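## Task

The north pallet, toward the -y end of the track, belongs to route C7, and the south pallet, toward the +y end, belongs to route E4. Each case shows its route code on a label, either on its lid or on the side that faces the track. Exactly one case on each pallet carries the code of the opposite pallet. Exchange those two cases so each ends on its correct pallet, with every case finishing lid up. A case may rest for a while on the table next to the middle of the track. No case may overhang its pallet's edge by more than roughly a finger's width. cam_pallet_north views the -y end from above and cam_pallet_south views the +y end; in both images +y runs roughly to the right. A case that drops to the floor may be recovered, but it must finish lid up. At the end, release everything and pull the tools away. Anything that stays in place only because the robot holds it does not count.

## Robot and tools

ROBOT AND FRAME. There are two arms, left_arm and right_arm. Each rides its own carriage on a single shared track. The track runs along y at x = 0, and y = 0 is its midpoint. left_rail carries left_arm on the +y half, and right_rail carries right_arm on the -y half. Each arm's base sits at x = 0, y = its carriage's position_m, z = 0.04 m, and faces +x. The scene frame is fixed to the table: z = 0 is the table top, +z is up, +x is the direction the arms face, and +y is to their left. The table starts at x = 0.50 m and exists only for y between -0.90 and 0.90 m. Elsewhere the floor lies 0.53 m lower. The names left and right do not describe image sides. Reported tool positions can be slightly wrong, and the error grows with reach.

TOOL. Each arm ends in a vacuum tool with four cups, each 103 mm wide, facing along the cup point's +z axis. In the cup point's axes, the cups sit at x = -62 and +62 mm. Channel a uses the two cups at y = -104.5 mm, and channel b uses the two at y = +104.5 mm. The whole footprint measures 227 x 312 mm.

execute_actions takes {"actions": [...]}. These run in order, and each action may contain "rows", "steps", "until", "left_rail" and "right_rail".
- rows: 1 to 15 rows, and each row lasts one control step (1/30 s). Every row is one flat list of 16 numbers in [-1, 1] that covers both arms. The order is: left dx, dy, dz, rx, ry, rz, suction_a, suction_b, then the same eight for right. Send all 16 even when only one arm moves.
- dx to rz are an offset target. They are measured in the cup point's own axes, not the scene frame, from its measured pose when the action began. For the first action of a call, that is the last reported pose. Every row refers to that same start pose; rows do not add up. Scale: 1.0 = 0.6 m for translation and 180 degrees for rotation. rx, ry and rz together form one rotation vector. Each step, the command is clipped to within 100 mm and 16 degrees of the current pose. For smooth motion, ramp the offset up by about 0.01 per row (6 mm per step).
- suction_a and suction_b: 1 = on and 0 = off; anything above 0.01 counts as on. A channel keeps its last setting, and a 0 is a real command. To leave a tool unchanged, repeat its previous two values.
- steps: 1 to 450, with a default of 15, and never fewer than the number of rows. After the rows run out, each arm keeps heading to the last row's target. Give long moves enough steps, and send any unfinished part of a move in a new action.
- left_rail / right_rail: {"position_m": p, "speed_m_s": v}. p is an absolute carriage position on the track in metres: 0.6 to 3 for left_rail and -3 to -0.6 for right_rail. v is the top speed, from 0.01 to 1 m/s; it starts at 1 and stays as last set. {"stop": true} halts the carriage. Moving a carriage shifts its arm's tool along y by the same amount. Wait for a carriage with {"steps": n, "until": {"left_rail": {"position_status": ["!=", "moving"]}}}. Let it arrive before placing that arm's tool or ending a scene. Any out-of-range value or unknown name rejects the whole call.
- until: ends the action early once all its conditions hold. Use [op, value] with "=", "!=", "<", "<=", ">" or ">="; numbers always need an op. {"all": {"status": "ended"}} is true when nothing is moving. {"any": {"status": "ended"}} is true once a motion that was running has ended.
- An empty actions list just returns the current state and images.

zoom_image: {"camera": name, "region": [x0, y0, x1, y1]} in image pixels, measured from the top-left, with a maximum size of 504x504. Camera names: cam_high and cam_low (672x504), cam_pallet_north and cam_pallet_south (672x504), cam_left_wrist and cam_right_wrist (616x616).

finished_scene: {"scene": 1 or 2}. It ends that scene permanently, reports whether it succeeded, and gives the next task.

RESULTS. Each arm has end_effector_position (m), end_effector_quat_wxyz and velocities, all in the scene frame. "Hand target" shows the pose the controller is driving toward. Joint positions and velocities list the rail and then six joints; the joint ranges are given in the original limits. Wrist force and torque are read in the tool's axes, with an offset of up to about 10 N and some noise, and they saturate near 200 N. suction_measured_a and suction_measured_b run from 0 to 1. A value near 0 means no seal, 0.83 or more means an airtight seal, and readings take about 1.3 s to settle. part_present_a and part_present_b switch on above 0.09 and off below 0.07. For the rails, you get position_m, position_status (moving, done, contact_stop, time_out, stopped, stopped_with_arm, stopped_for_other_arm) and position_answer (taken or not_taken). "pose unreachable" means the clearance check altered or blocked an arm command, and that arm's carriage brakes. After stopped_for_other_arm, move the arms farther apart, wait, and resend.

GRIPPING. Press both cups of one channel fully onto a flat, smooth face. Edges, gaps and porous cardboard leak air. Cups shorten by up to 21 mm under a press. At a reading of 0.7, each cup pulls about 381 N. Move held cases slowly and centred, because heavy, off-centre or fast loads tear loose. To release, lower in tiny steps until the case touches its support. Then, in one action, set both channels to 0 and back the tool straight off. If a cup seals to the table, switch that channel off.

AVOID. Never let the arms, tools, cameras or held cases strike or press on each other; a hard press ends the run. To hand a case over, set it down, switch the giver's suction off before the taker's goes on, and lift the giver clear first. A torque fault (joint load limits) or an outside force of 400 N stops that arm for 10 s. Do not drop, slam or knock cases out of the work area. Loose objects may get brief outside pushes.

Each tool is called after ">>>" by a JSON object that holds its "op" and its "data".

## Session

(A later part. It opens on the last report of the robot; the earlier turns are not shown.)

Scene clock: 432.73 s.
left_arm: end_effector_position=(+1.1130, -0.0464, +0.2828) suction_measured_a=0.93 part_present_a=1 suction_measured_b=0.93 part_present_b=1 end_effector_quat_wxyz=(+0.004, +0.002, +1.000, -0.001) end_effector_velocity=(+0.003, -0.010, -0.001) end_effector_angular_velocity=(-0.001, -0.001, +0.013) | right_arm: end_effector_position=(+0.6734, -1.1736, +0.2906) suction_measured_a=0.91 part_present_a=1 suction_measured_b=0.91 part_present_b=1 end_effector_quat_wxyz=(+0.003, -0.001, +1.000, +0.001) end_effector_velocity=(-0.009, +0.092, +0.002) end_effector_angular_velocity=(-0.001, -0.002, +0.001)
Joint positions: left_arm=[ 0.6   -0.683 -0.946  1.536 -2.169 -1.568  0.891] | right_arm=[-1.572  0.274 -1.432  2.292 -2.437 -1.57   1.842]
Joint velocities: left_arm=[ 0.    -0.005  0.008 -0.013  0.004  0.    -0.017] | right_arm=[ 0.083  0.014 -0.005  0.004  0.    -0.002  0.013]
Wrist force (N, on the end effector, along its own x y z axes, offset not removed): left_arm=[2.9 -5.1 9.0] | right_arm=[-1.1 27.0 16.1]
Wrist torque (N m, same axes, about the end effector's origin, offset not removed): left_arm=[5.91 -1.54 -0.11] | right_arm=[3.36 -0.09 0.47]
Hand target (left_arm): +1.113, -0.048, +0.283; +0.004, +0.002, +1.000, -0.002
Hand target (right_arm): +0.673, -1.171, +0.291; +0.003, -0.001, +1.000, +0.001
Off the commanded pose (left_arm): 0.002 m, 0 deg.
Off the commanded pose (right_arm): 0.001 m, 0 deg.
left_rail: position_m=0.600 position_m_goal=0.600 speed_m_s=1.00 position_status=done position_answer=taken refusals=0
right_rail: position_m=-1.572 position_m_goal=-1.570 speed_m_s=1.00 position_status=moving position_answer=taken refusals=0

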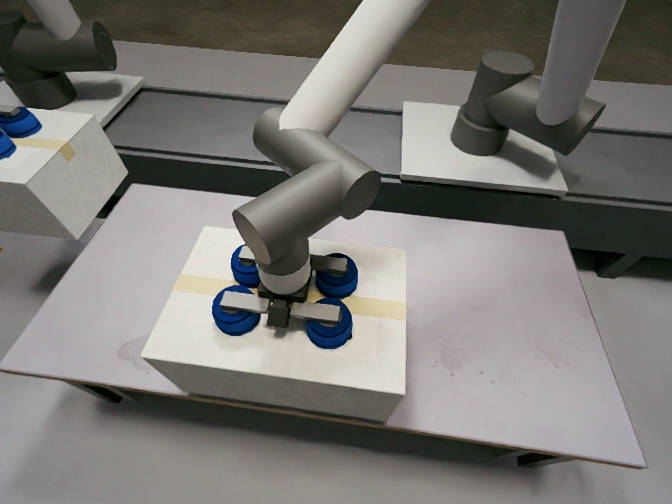

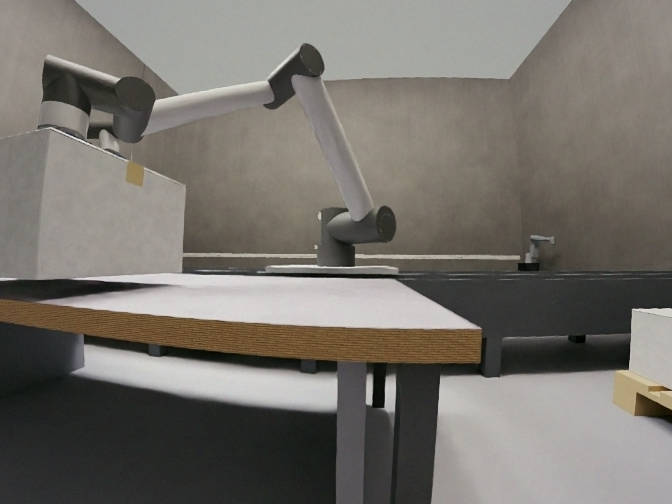

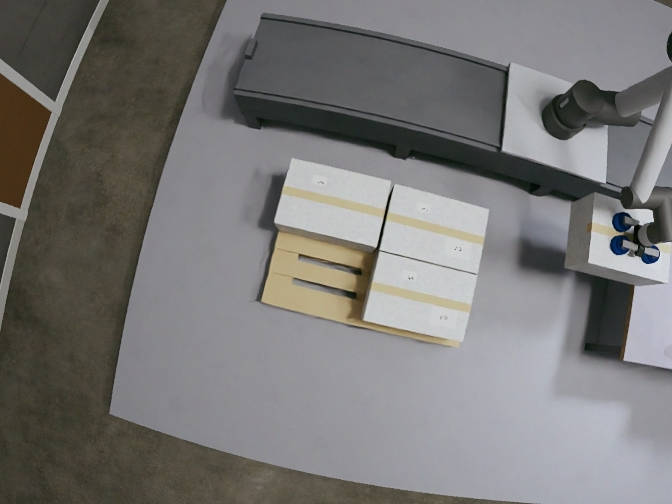

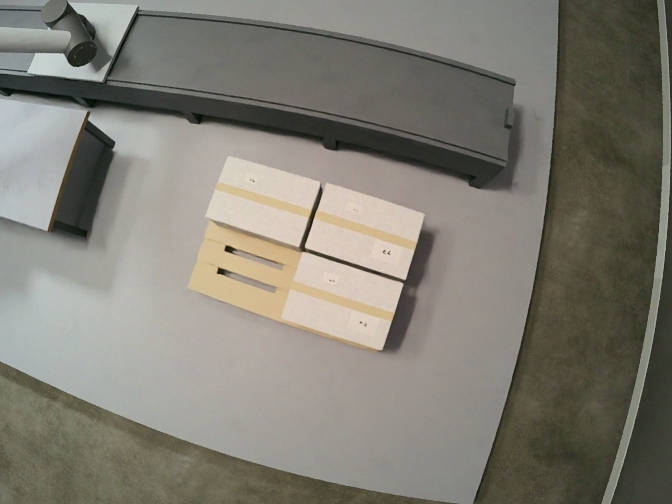

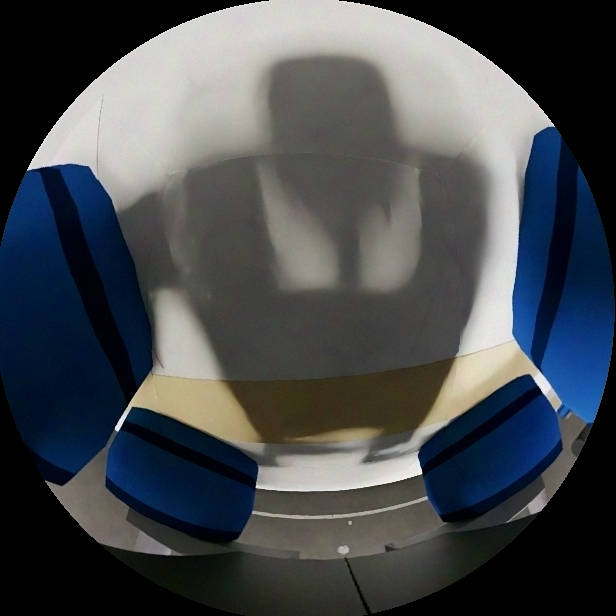

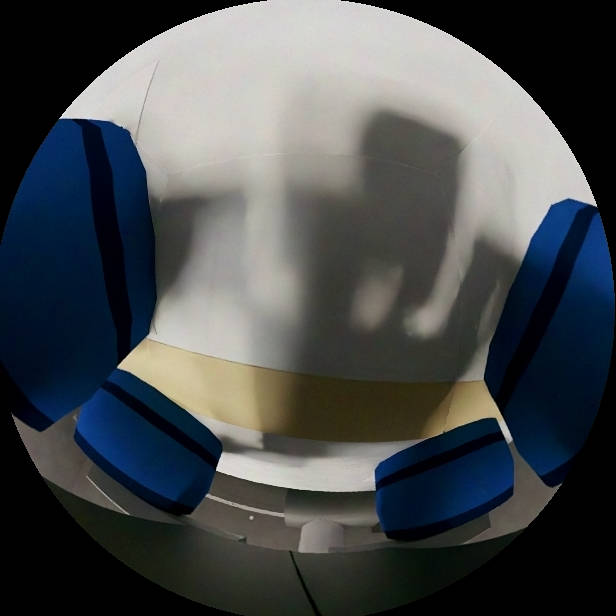

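>>> {"op": "execute_actions", "data": {"actions": [{"rows":[[0,-0.0025,0.0005,0,0.0001,0,1,1,0,0.0045,0,0,0,0,1,1],[0,-0.0025,0.002,-0.0001,0.0002,-0.0001,1,1,0,0.0078,0,0,0.0001,0,1,1],[0,-0.0025,0.005,-0.0002,0.0004,-0.0002,1,1,0,0.0156,0,0.0001,0.0002,0.0001,1,1],[0,-0.0025,0.0095,-0.0004,0.0007,-0.0004,1,1,0,0.0284,0,0.0002,0.0004,0.0002,1,1],[0,-0.0025,0.015,-0.0005,0.001,-0.0006,1,1,0,0.046,0,0.0003,0.0006,0.0003,1,1],[0,-0.0025,0.021,-0.0007,0.0013,-0.0008,1,1,0,0.0675,0,0.0004,0.0008,0.0004,1,1],[0,-0.0025,0.027,-0.0008,0.0016,-0.001,1,1,0,0.0915,0,0.0005,0.001,0.0005,1,1],[0,-0.0025,0.033,-0.0009,0.0018,-0.0012,1,1,0,0.1165,0,0.0006,0.0012,0.0006,1,1],[0,-0.0025,0.0385,-0.001,0.002,-0.0013,1,1,0,0.1405,0,0.0006,0.0013,0.0006,1,1],[0,-0.0025,0.043,-0.001,0.002,-0.0013,1,1,0,0.162,0,0.0006,0.0013,0.0006,1,1],[0,-0.0025,0.0465,-0.001,0.002,-0.0013,1,1,0,0.1796,0,0.0006,0.0013,0.0006,1,1],[0,-0.0025,0.0495,-0.001,0.002,-0.0013,1,1,0,0.1924,0,0.0006,0.0013,0.0006,1,1],[0,-0.0025,0.0515,-0.001,0.002,-0.0013,1,1,0,0.2002,0,0.0006,0.0013,0.0006,1,1],[0,-0.0025,0.0525,-0.001,0.002,-0.0013,1,1,0,0.2035,0,0.0006,0.0013,0.0006,1,1],[0,-0.0025,0.053,-0.001,0.002,-0.0013,1,1,0,0.204,0,0.0006,0.0013,0.0006,1,1]],"steps":20}]}}

>>> {"op": "zoom_image", "data": {"camera": "cam_low", "region": [0, 250, 200, 330]}}

Scene clock: 534.00 s.
left_arm: end_effector_position=(+1.1132, -0.0481, +0.2517) suction_measured_a=0.93 part_present_a=1 suction_measured_b=0.93 part_present_b=1 end_effector_quat_wxyz=(+0.001, +0.000, +1.000, +0.000) end_effector_velocity=(+0.001, -0.000, -0.007) end_effector_angular_velocity=(-0.001, -0.001, +0.001) | right_arm: end_effector_position=(+0.6722, -1.0522, +0.2909) suction_measured_a=0.91 part_present_a=1 suction_measured_b=0.91 part_present_b=1 end_effector_quat_wxyz=(+0.001, -0.001, +1.000, +0.001) end_effector_velocity=(+0.006, +0.035, -0.002) end_effector_angular_velocity=(-0.008, +0.002, -0.005)
Joint positions: left_arm=[ 0.6   -0.684 -0.923  1.544 -2.192 -1.57   0.887] | right_arm=[-1.57   0.417 -1.365  2.202 -2.41  -1.571  1.986]
Joint velocities: left_arm=[ 0.     0.     0.005  0.002 -0.009 -0.    -0.   ] | right_arm=[ 0.     0.039  0.03  -0.037  0.012 -0.007  0.043]
Wrist force (N, on the end effector, along its own x y z axes, offset not removed): left_arm=[1.3 -0.5 12.8] | right_arm=[-1.4 3.2 14.3]
Wrist torque (N m, same axes, about the end effector's origin, offset not removed): left_arm=[5.91 -1.14 -0.11] | right_arm=[5.78 -0.70 0.56]
Hand target (left_arm): +1.113, -0.048, +0.251; +0.001, -0.000, +1.000, +0.000
Hand target (right_arm): +0.673, -1.049, +0.291; +0.001, -0.000, +1.000, +0.000
Off the commanded pose (left_arm): 0.001 m, 0 deg.
Off the commanded pose (right_arm): 0.003 m, 0 deg.
left_rail: position_m=0.600 position_m_goal=0.600 speed_m_s=1.00 position_status=done position_answer=taken refusals=0
right_rail: position_m=-1.570 position_m_goal=-1.570 speed_m_s=1.00 position_status=done position_answer=taken refusals=0

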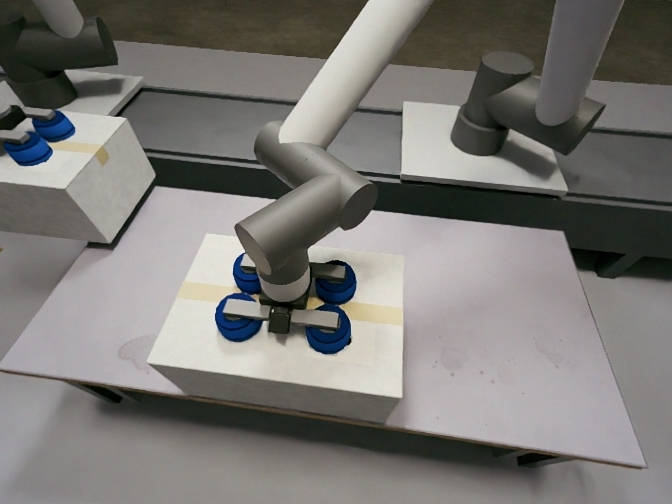

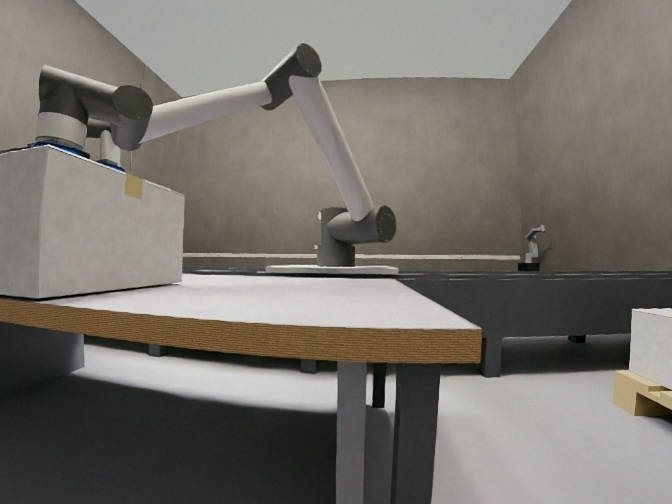

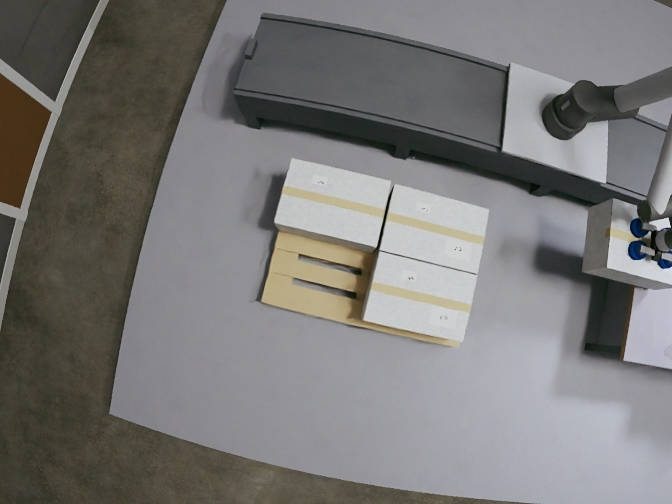

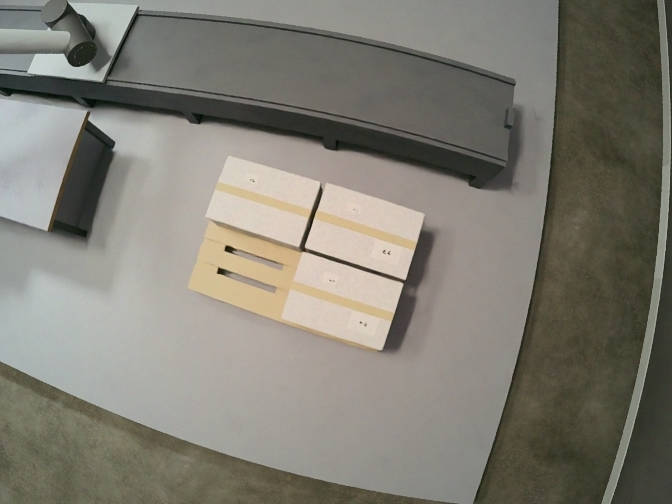

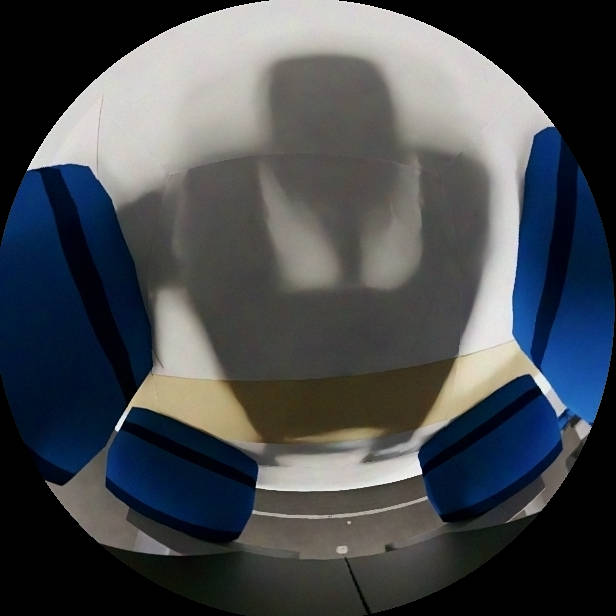

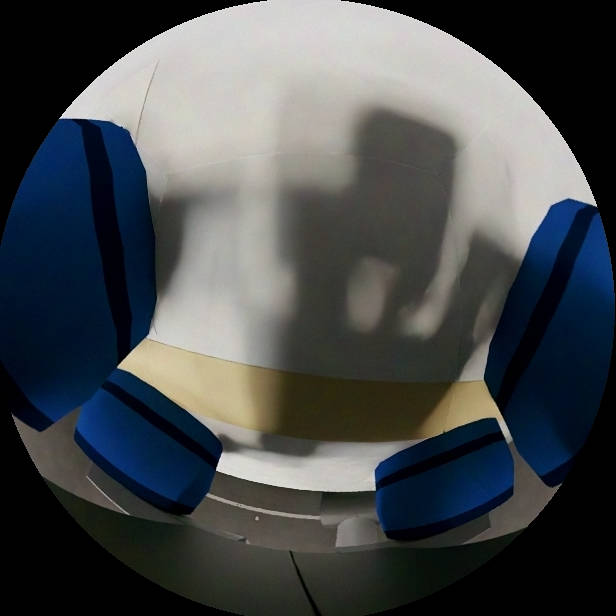

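Region (0, 250, 200, 330) of cam_low's 672x504 image, scaled by 2.520, with more detail than that image has; it fills the top 202 rows of this view, and the rest is white.

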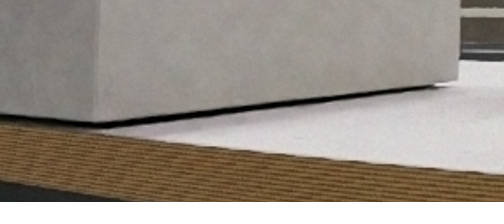

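>>> {"op": "execute_actions", "data": {"actions": []}}

Scene clock: 581.20 s.
left_arm: end_effector_position=(+1.1133, -0.0480, +0.2511) suction_measured_a=0.93 part_present_a=1 suction_measured_b=0.93 part_present_b=1 end_effector_quat_wxyz=(+0.001, -0.000, +1.000, +0.000) end_effector_velocity=(+0.000, -0.000, -0.000) end_effector_angular_velocity=(+0.000, -0.000, -0.000) | right_arm: end_effector_position=(+0.6729, -1.0493, +0.2907) suction_measured_a=0.91 part_present_a=1 suction_measured_b=0.91 part_present_b=1 end_effector_quat_wxyz=(+0.001, -0.000, +1.000, +0.000) end_effector_velocity=(-0.000, -0.000, -0.000) end_effector_angular_velocity=(-0.000, +0.000, -0.000)
Joint positions: left_arm=[ 0.6   -0.684 -0.923  1.544 -2.193 -1.57   0.887] | right_arm=[-1.57   0.42  -1.362  2.199 -2.409 -1.571  1.99 ]
Joint velocities: left_arm=[ 0. -0.  0. -0. -0.  0.  0.] | right_arm=[ 0. -0.  0. -0.  0.  0.  0.]
Wrist force (N, on the end effector, along its own x y z axes, offset not removed): left_arm=[1.7 -8.1 11.1] | right_arm=[-0.3 -1.2 16.3]
Wrist torque (N m, same axes, about the end effector's origin, offset not removed): left_arm=[4.91 -1.09 -0.14] | right_arm=[6.92 -0.52 0.56]
Hand target (left_arm): +1.113, -0.048, +0.251; +0.001, -0.000, +1.000, +0.000
Hand target (right_arm): +0.673, -1.049, +0.291; +0.001, -0.000, +1.000, +0.000
Off the commanded pose (left_arm): 0.000 m, 0 deg.
Off the commanded pose (right_arm): 0.000 m, 0 deg.
left_rail: position_m=0.600 position_m_goal=0.600 speed_m_s=1.00 position_status=done position_answer=taken refusals=0
right_rail: position_m=-1.570 position_m_goal=-1.570 speed_m_s=1.00 position_status=done position_answer=taken refusals=0

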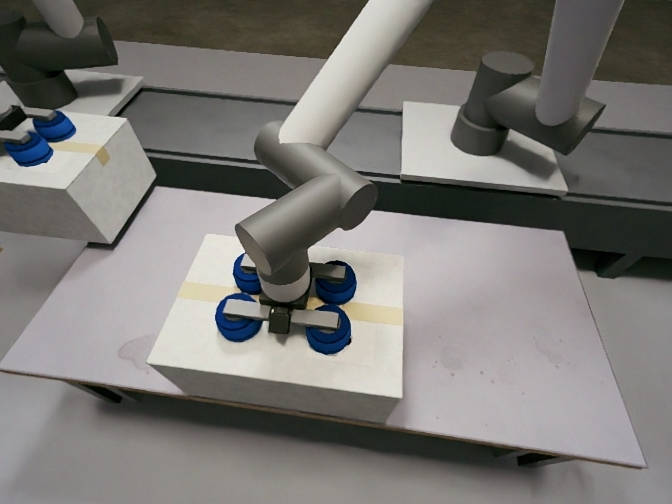

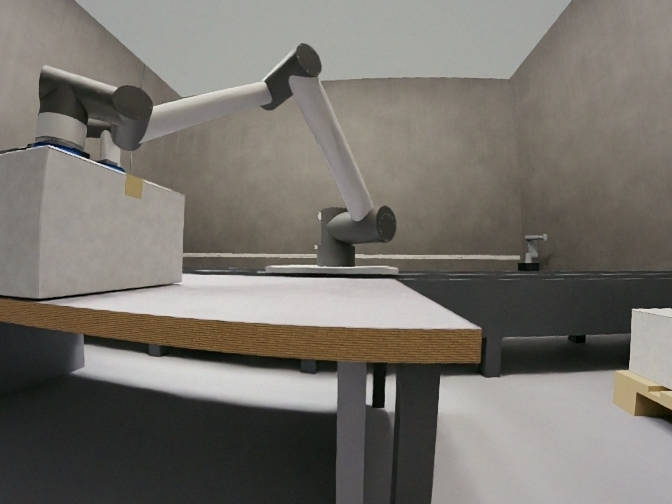

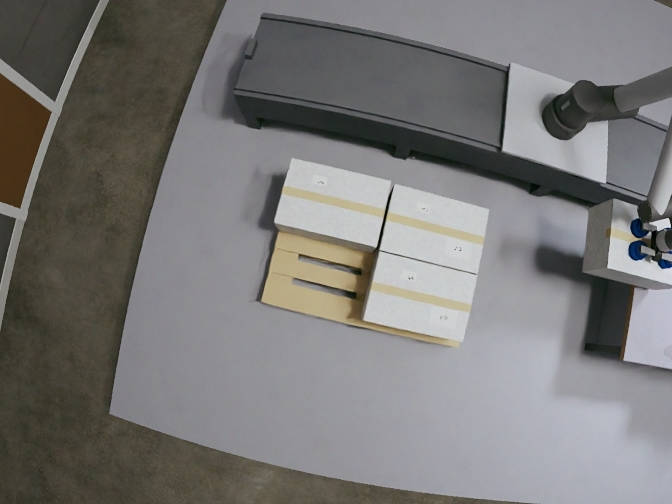

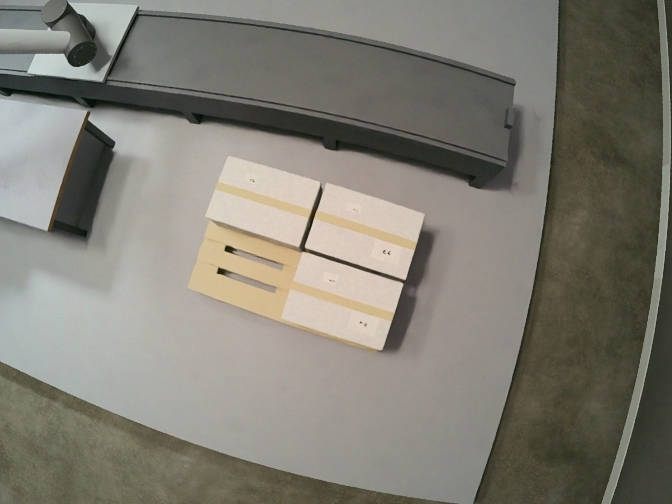

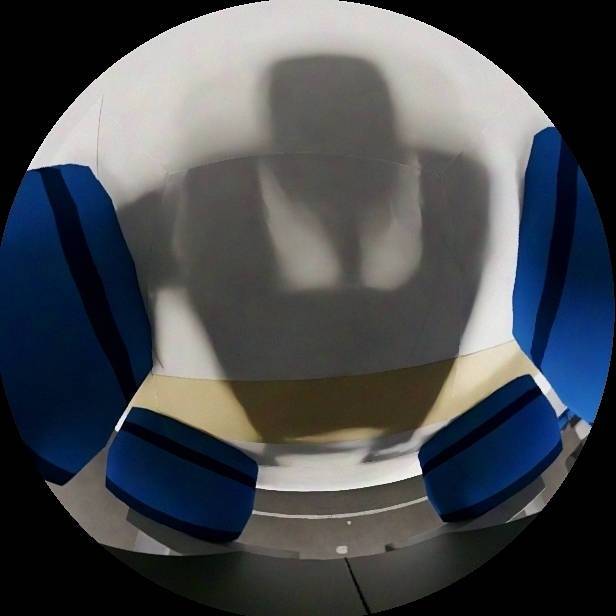

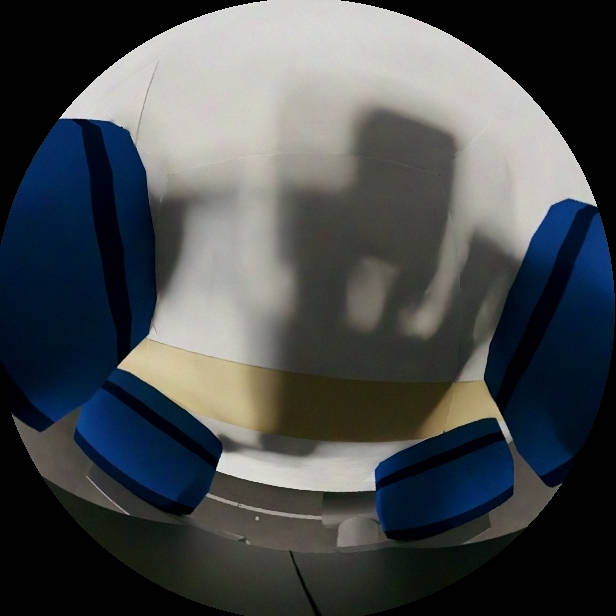

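>>> {"op": "execute_actions", "data": {"actions": [{"rows": [[0,0,0.0010,0,0,0,1,1, 0,0,0,0,0,0,1,1],[0,0,0.0025,0,0,0,1,1, 0,0,0,0,0,0,1,1],[0,0,0.0042,0,0,0,1,1, 0,0,0,0,0,0,1,1],[0,0,0.0057,0,0,0,1,1, 0,0,0,0,0,0,1,1],[0,0,0.0067,0,0,0,1,1, 0,0,0,0,0,0,1,1]], "steps": 10}]}}

Scene clock: 684.43 s.
left_arm: end_effector_position=(+1.1133, -0.0480, +0.2475) suction_measured_a=0.93 part_present_a=1 suction_measured_b=0.93 part_present_b=1 end_effector_quat_wxyz=(+0.001, -0.000, +1.000, +0.000) end_effector_velocity=(+0.001, -0.001, -0.003) end_effector_angular_velocity=(-0.002, -0.002, +0.000) | right_arm: end_effector_position=(+0.6729, -1.0493, +0.2907) suction_measured_a=0.91 part_present_a=1 suction_measured_b=0.91 part_present_b=1 end_effector_quat_wxyz=(+0.001, -0.000, +1.000, +0.000) end_effector_velocity=(+0.000, -0.000, -0.000) end_effector_angular_velocity=(-0.000, +0.000, -0.000)
Joint positions: left_arm=[ 0.6   -0.684 -0.92   1.546 -2.197 -1.57   0.887] | right_arm=[-1.57   0.42  -1.362  2.199 -2.409 -1.571  1.99 ]
Joint velocities: left_arm=[ 0.     0.     0.003  0.001 -0.007 -0.    -0.   ] | right_arm=[ 0. -0.  0.  0. -0. -0.  0.]
Wrist force (N, on the end effector, along its own x y z axes, offset not removed): left_arm=[3.8 -3.9 2.2] | right_arm=[1.8 -4.3 16.0]
Wrist torque (N m, same axes, about the end effector's origin, offset not removed): left_arm=[6.92 -2.78 0.19] | right_arm=[6.52 -0.69 0.38]
Hand target (left_arm): +1.113, -0.048, +0.247; +0.001, -0.000, +1.000, +0.000
Hand target (right_arm): +0.673, -1.049, +0.291; +0.001, -0.000, +1.000, +0.000
Off the commanded pose (left_arm): 0.000 m, 0 deg.
Off the commanded pose (right_arm): 0.000 m, 0 deg.
left_rail: position_m=0.600 position_m_goal=0.600 speed_m_s=1.00 position_status=done position_answer=taken refusals=0
right_rail: position_m=-1.570 position_m_goal=-1.570 speed_m_s=1.00 position_status=done position_answer=taken refusals=0

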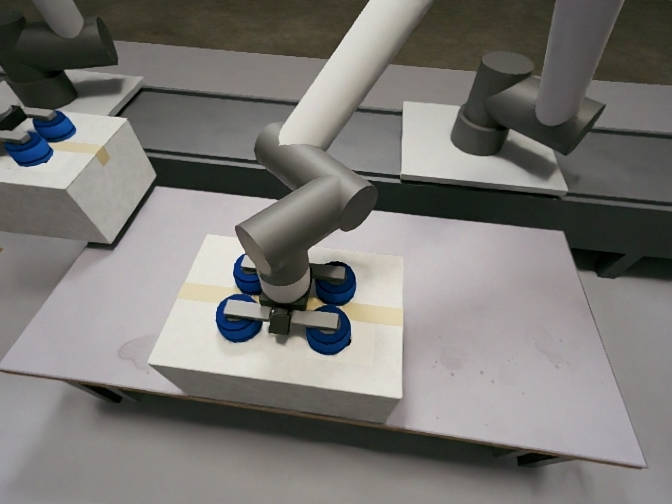

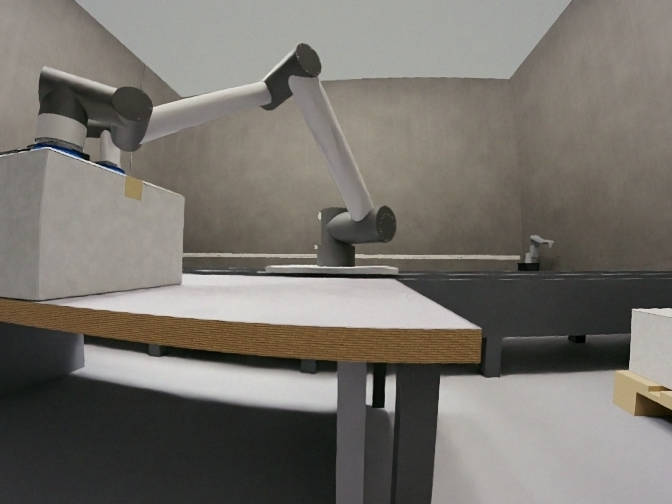

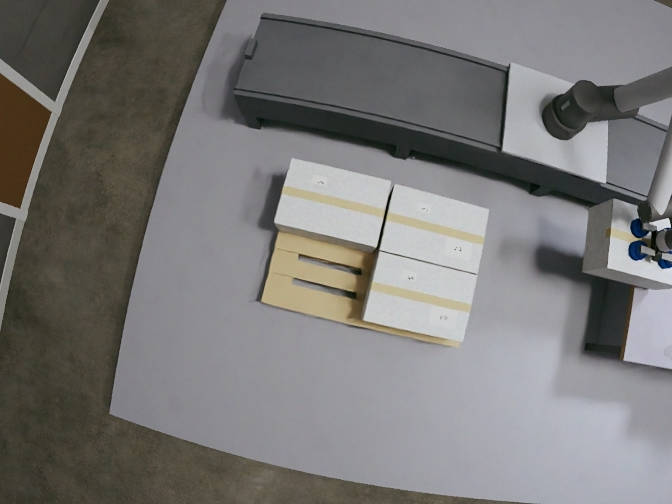

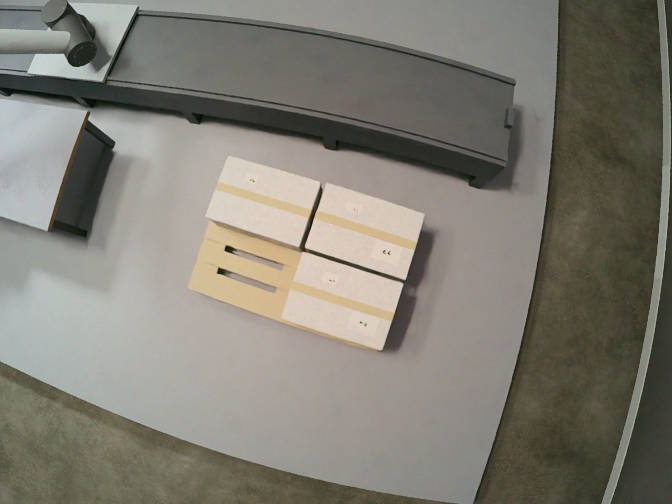

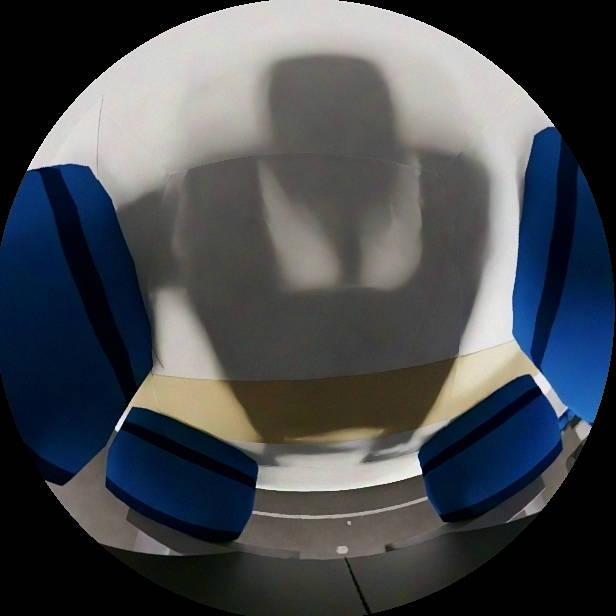

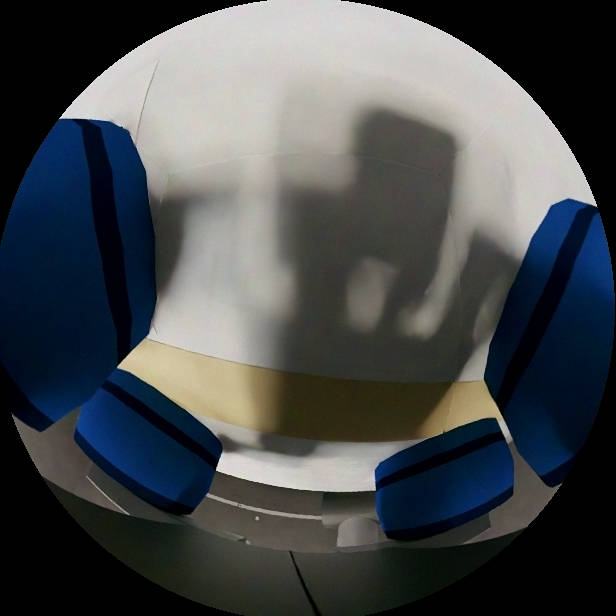

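>>> {"op": "execute_actions", "data": {"actions": [{"rows": [[0,0,0.0007,0,0,0,0,0, 0,0,0,0,0,0,1,1],[0,0,-0.0027,0,0,0,0,0, 0,0,0,0,0,0,1,1],[0,0,-0.0093,0,0,0,0,0, 0,0,0,0,0,0,1,1],[0,0,-0.0193,0,0,0,0,0, 0,0,0,0,0,0,1,1],[0,0,-0.0327,0,0,0,0,0, 0,0,0,0,0,0,1,1],[0,0,-0.0500,0,0,0,0,0, 0,0,0,0,0,0,1,1]], "steps": 6}]}}

Scene clock: 738.73 s.
left_arm: end_effector_position=(+1.1137, -0.0483, +0.2551) suction_measured_a=0.00 part_present_a=0 suction_measured_b=0.00 part_present_b=0 end_effector_quat_wxyz=(+0.001, -0.000, +1.000, -0.000) end_effector_velocity=(-0.006, +0.005, +0.108) end_effector_angular_velocity=(+0.013, +0.016, -0.000) | right_arm: end_effector_position=(+0.6729, -1.0493, +0.2907) suction_measured_a=0.91 part_present_a=1 suction_measured_b=0.91 part_present_b=1 end_effector_quat_wxyz=(+0.001, -0.000, +1.000, +0.000) end_effector_velocity=(+0.000, -0.000, +0.000) end_effector_angular_velocity=(+0.000, -0.000, +0.000)
Joint positions: left_arm=[ 0.6   -0.684 -0.925  1.543 -2.191 -1.569  0.887] | right_arm=[-1.57   0.42  -1.362  2.199 -2.409 -1.571  1.99 ]
Joint velocities: left_arm=[ 0.    -0.    -0.077 -0.043  0.14  -0.     0.   ] | right_arm=[ 0.  0. -0.  0. -0. -0. -0.]
Wrist force (N, on the end effector, along its own x y z axes, offset not removed): left_arm=[22.8 7.6 -200.0] | right_arm=[3.9 -4.0 13.7]
Wrist torque (N m, same axes, about the end effector's origin, offset not removed): left_arm=[-0.09 -0.43 0.45] | right_arm=[6.76 -1.04 0.52]
Hand target (left_arm): +1.113, -0.048, +0.277; +0.001, -0.000, +1.000, +0.000
Hand target (right_arm): +0.673, -1.049, +0.291; +0.001, -0.000, +1.000, +0.000
Off the commanded pose (left_arm): 0.022 m, 0 deg.
Off the commanded pose (right_arm): 0.000 m, 0 deg.
left_rail: position_m=0.600 position_m_goal=0.600 speed_m_s=1.00 position_status=done position_answer=taken refusals=0
right_rail: position_m=-1.570 position_m_goal=-1.570 speed_m_s=1.00 position_status=done position_answer=taken refusals=0

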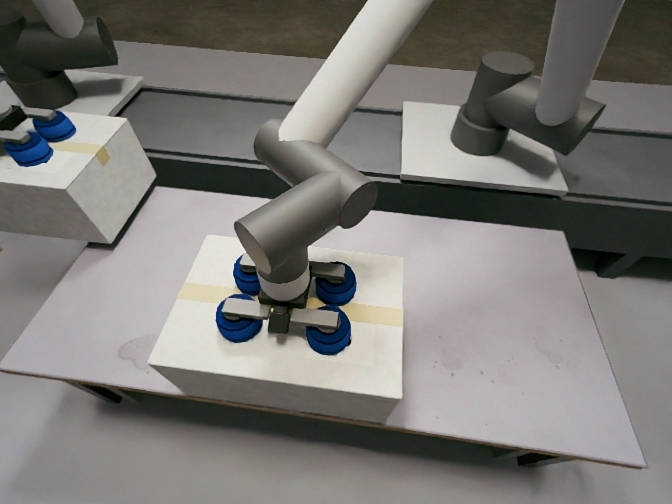

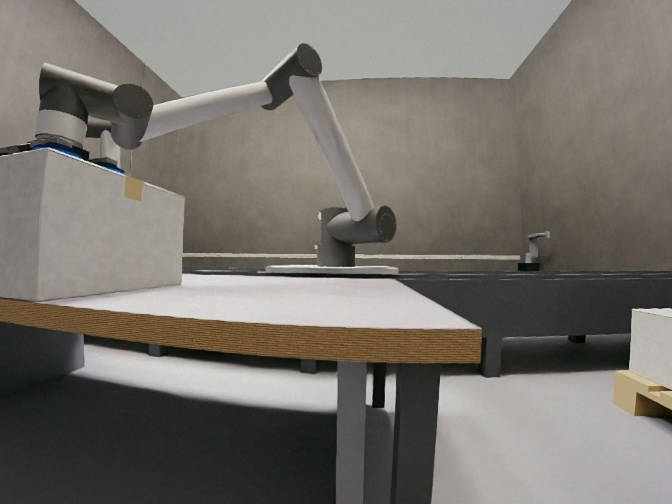

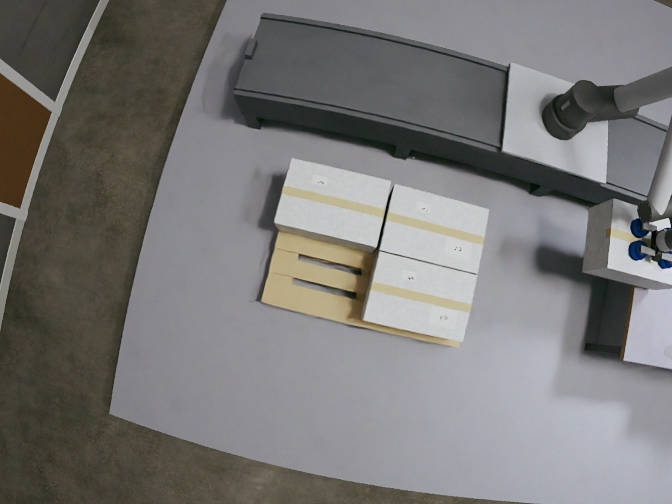

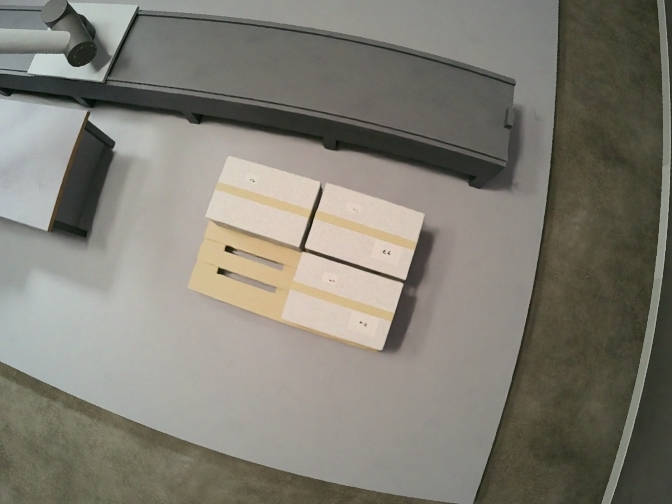

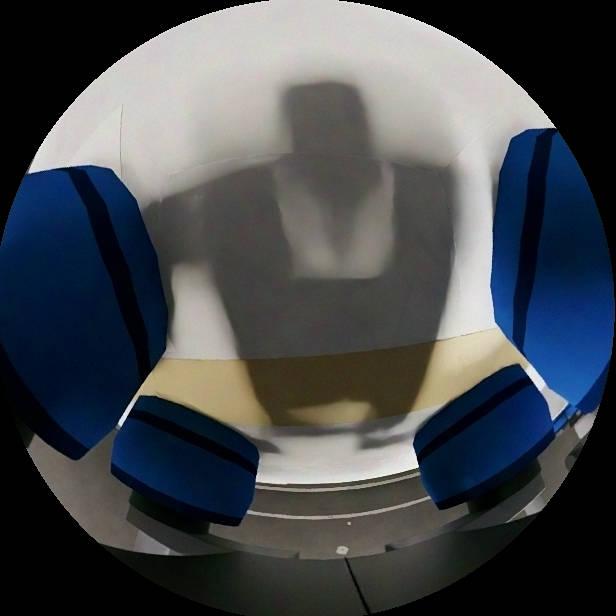

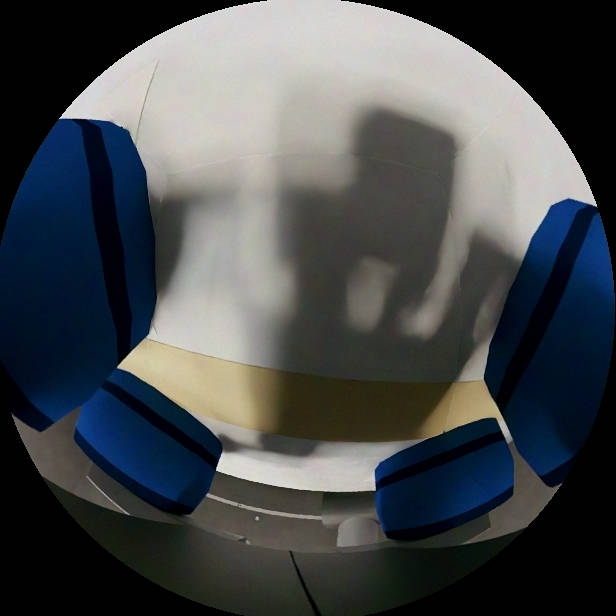

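>>> {"op": "execute_actions", "data": {"actions": []}}

Scene clock: 749.17 s.
left_arm: end_effector_position=(+1.1132, -0.0479, +0.2773) suction_measured_a=0.00 part_present_a=0 suction_measured_b=0.00 part_present_b=0 end_effector_quat_wxyz=(+0.001, -0.000, +1.000, +0.000) end_effector_velocity=(+0.000, -0.000, +0.000) end_effector_angular_velocity=(-0.000, -0.000, +0.000) | right_arm: end_effector_position=(+0.6729, -1.0493, +0.2907) suction_measured_a=0.91 part_present_a=1 suction_measured_b=0.91 part_present_b=1 end_effector_quat_wxyz=(+0.001, -0.000, +1.000, +0.000) end_effector_velocity=(+0.000, +0.000, -0.000) end_effector_angular_velocity=(+0.000, -0.000, +0.000)
Joint positions: left_arm=[ 0.6   -0.684 -0.94   1.533 -2.165 -1.57   0.887] | right_arm=[-1.57   0.42  -1.362  2.199 -2.409 -1.571  1.99 ]
Joint velocities: left_arm=[ 0. -0. -0.  0. -0.  0. -0.] | right_arm=[ 0. -0.  0.  0. -0.  0. -0.]
Wrist force (N, on the end effector, along its own x y z axes, offset not removed): left_arm=[0.6 -5.5 -1.8] | right_arm=[1.3 -5.7 16.7]
Wrist torque (N m, same axes, about the end effector's origin, offset not removed): left_arm=[-0.55 -0.16 -0.08] | right_arm=[6.36 -0.73 0.54]
Hand target (left_arm): +1.113, -0.048, +0.277; +0.001, -0.000, +1.000, +0.000
Hand target (right_arm): +0.673, -1.049, +0.291; +0.001, -0.000, +1.000, +0.000
Off the commanded pose (left_arm): 0.000 m, 0 deg.
Off the commanded pose (right_arm): 0.000 m, 0 deg.
left_rail: position_m=0.600 position_m_goal=0.600 speed_m_s=1.00 position_status=done position_answer=taken refusals=0
right_rail: position_m=-1.570 position_m_goal=-1.570 speed_m_s=1.00 position_status=done position_answer=taken refusals=0

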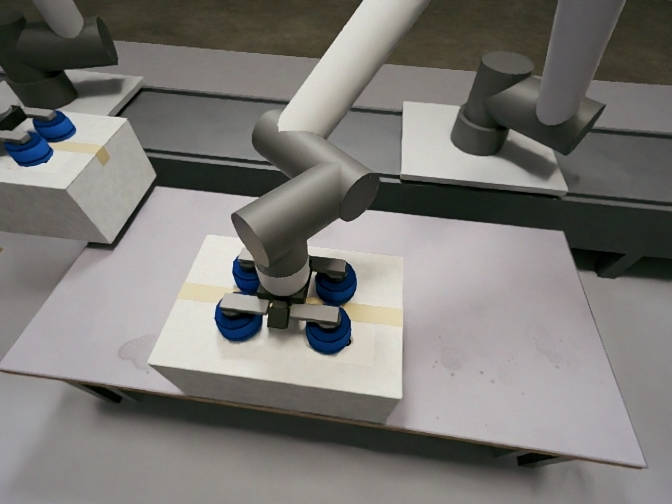

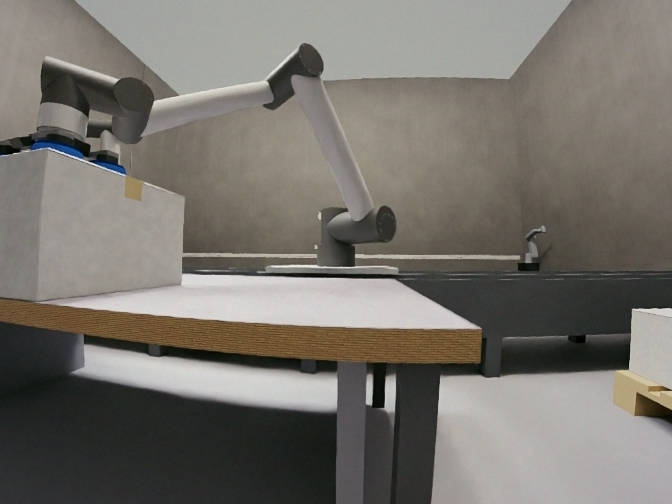

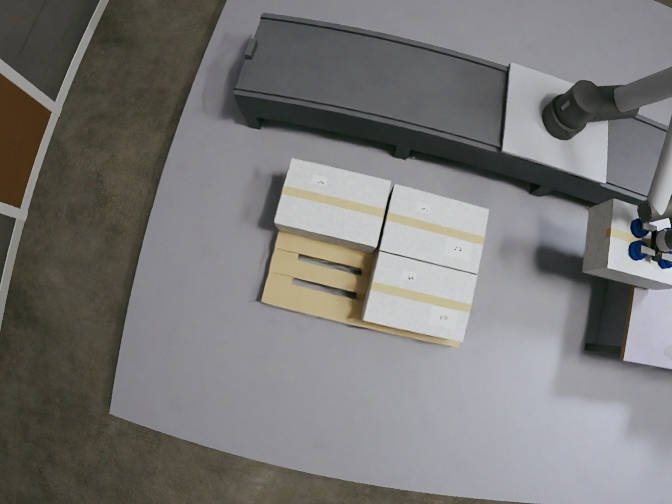

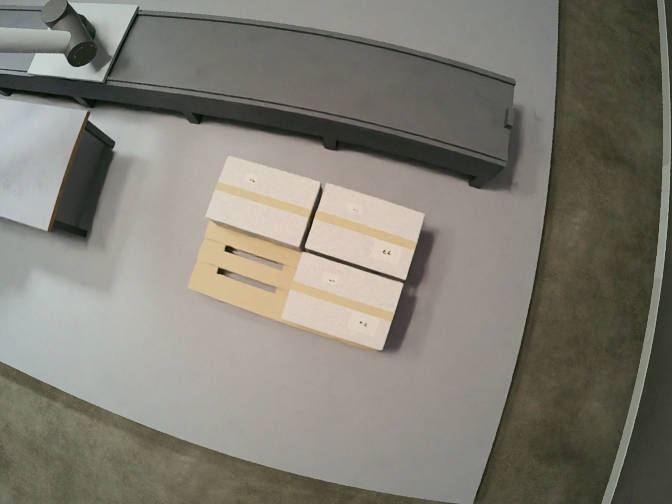

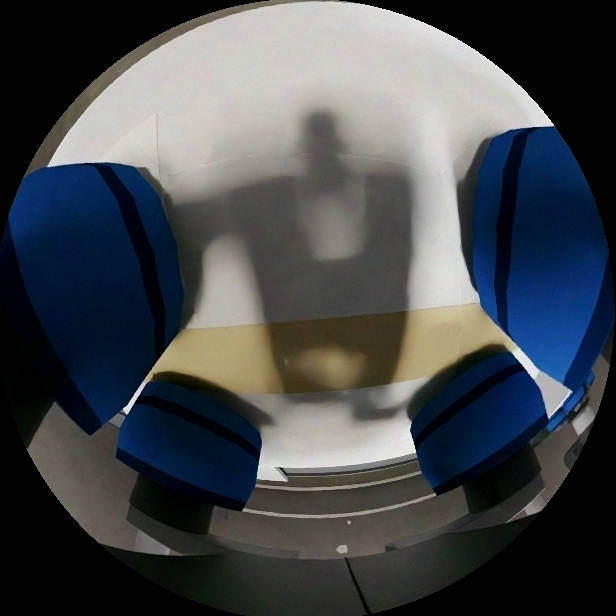

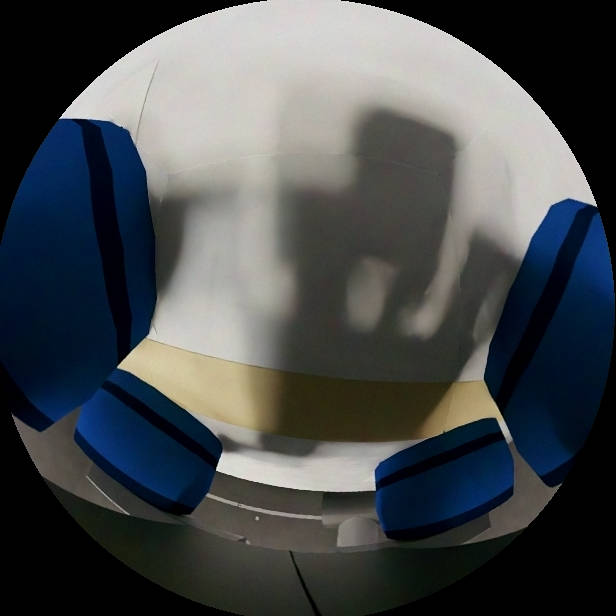

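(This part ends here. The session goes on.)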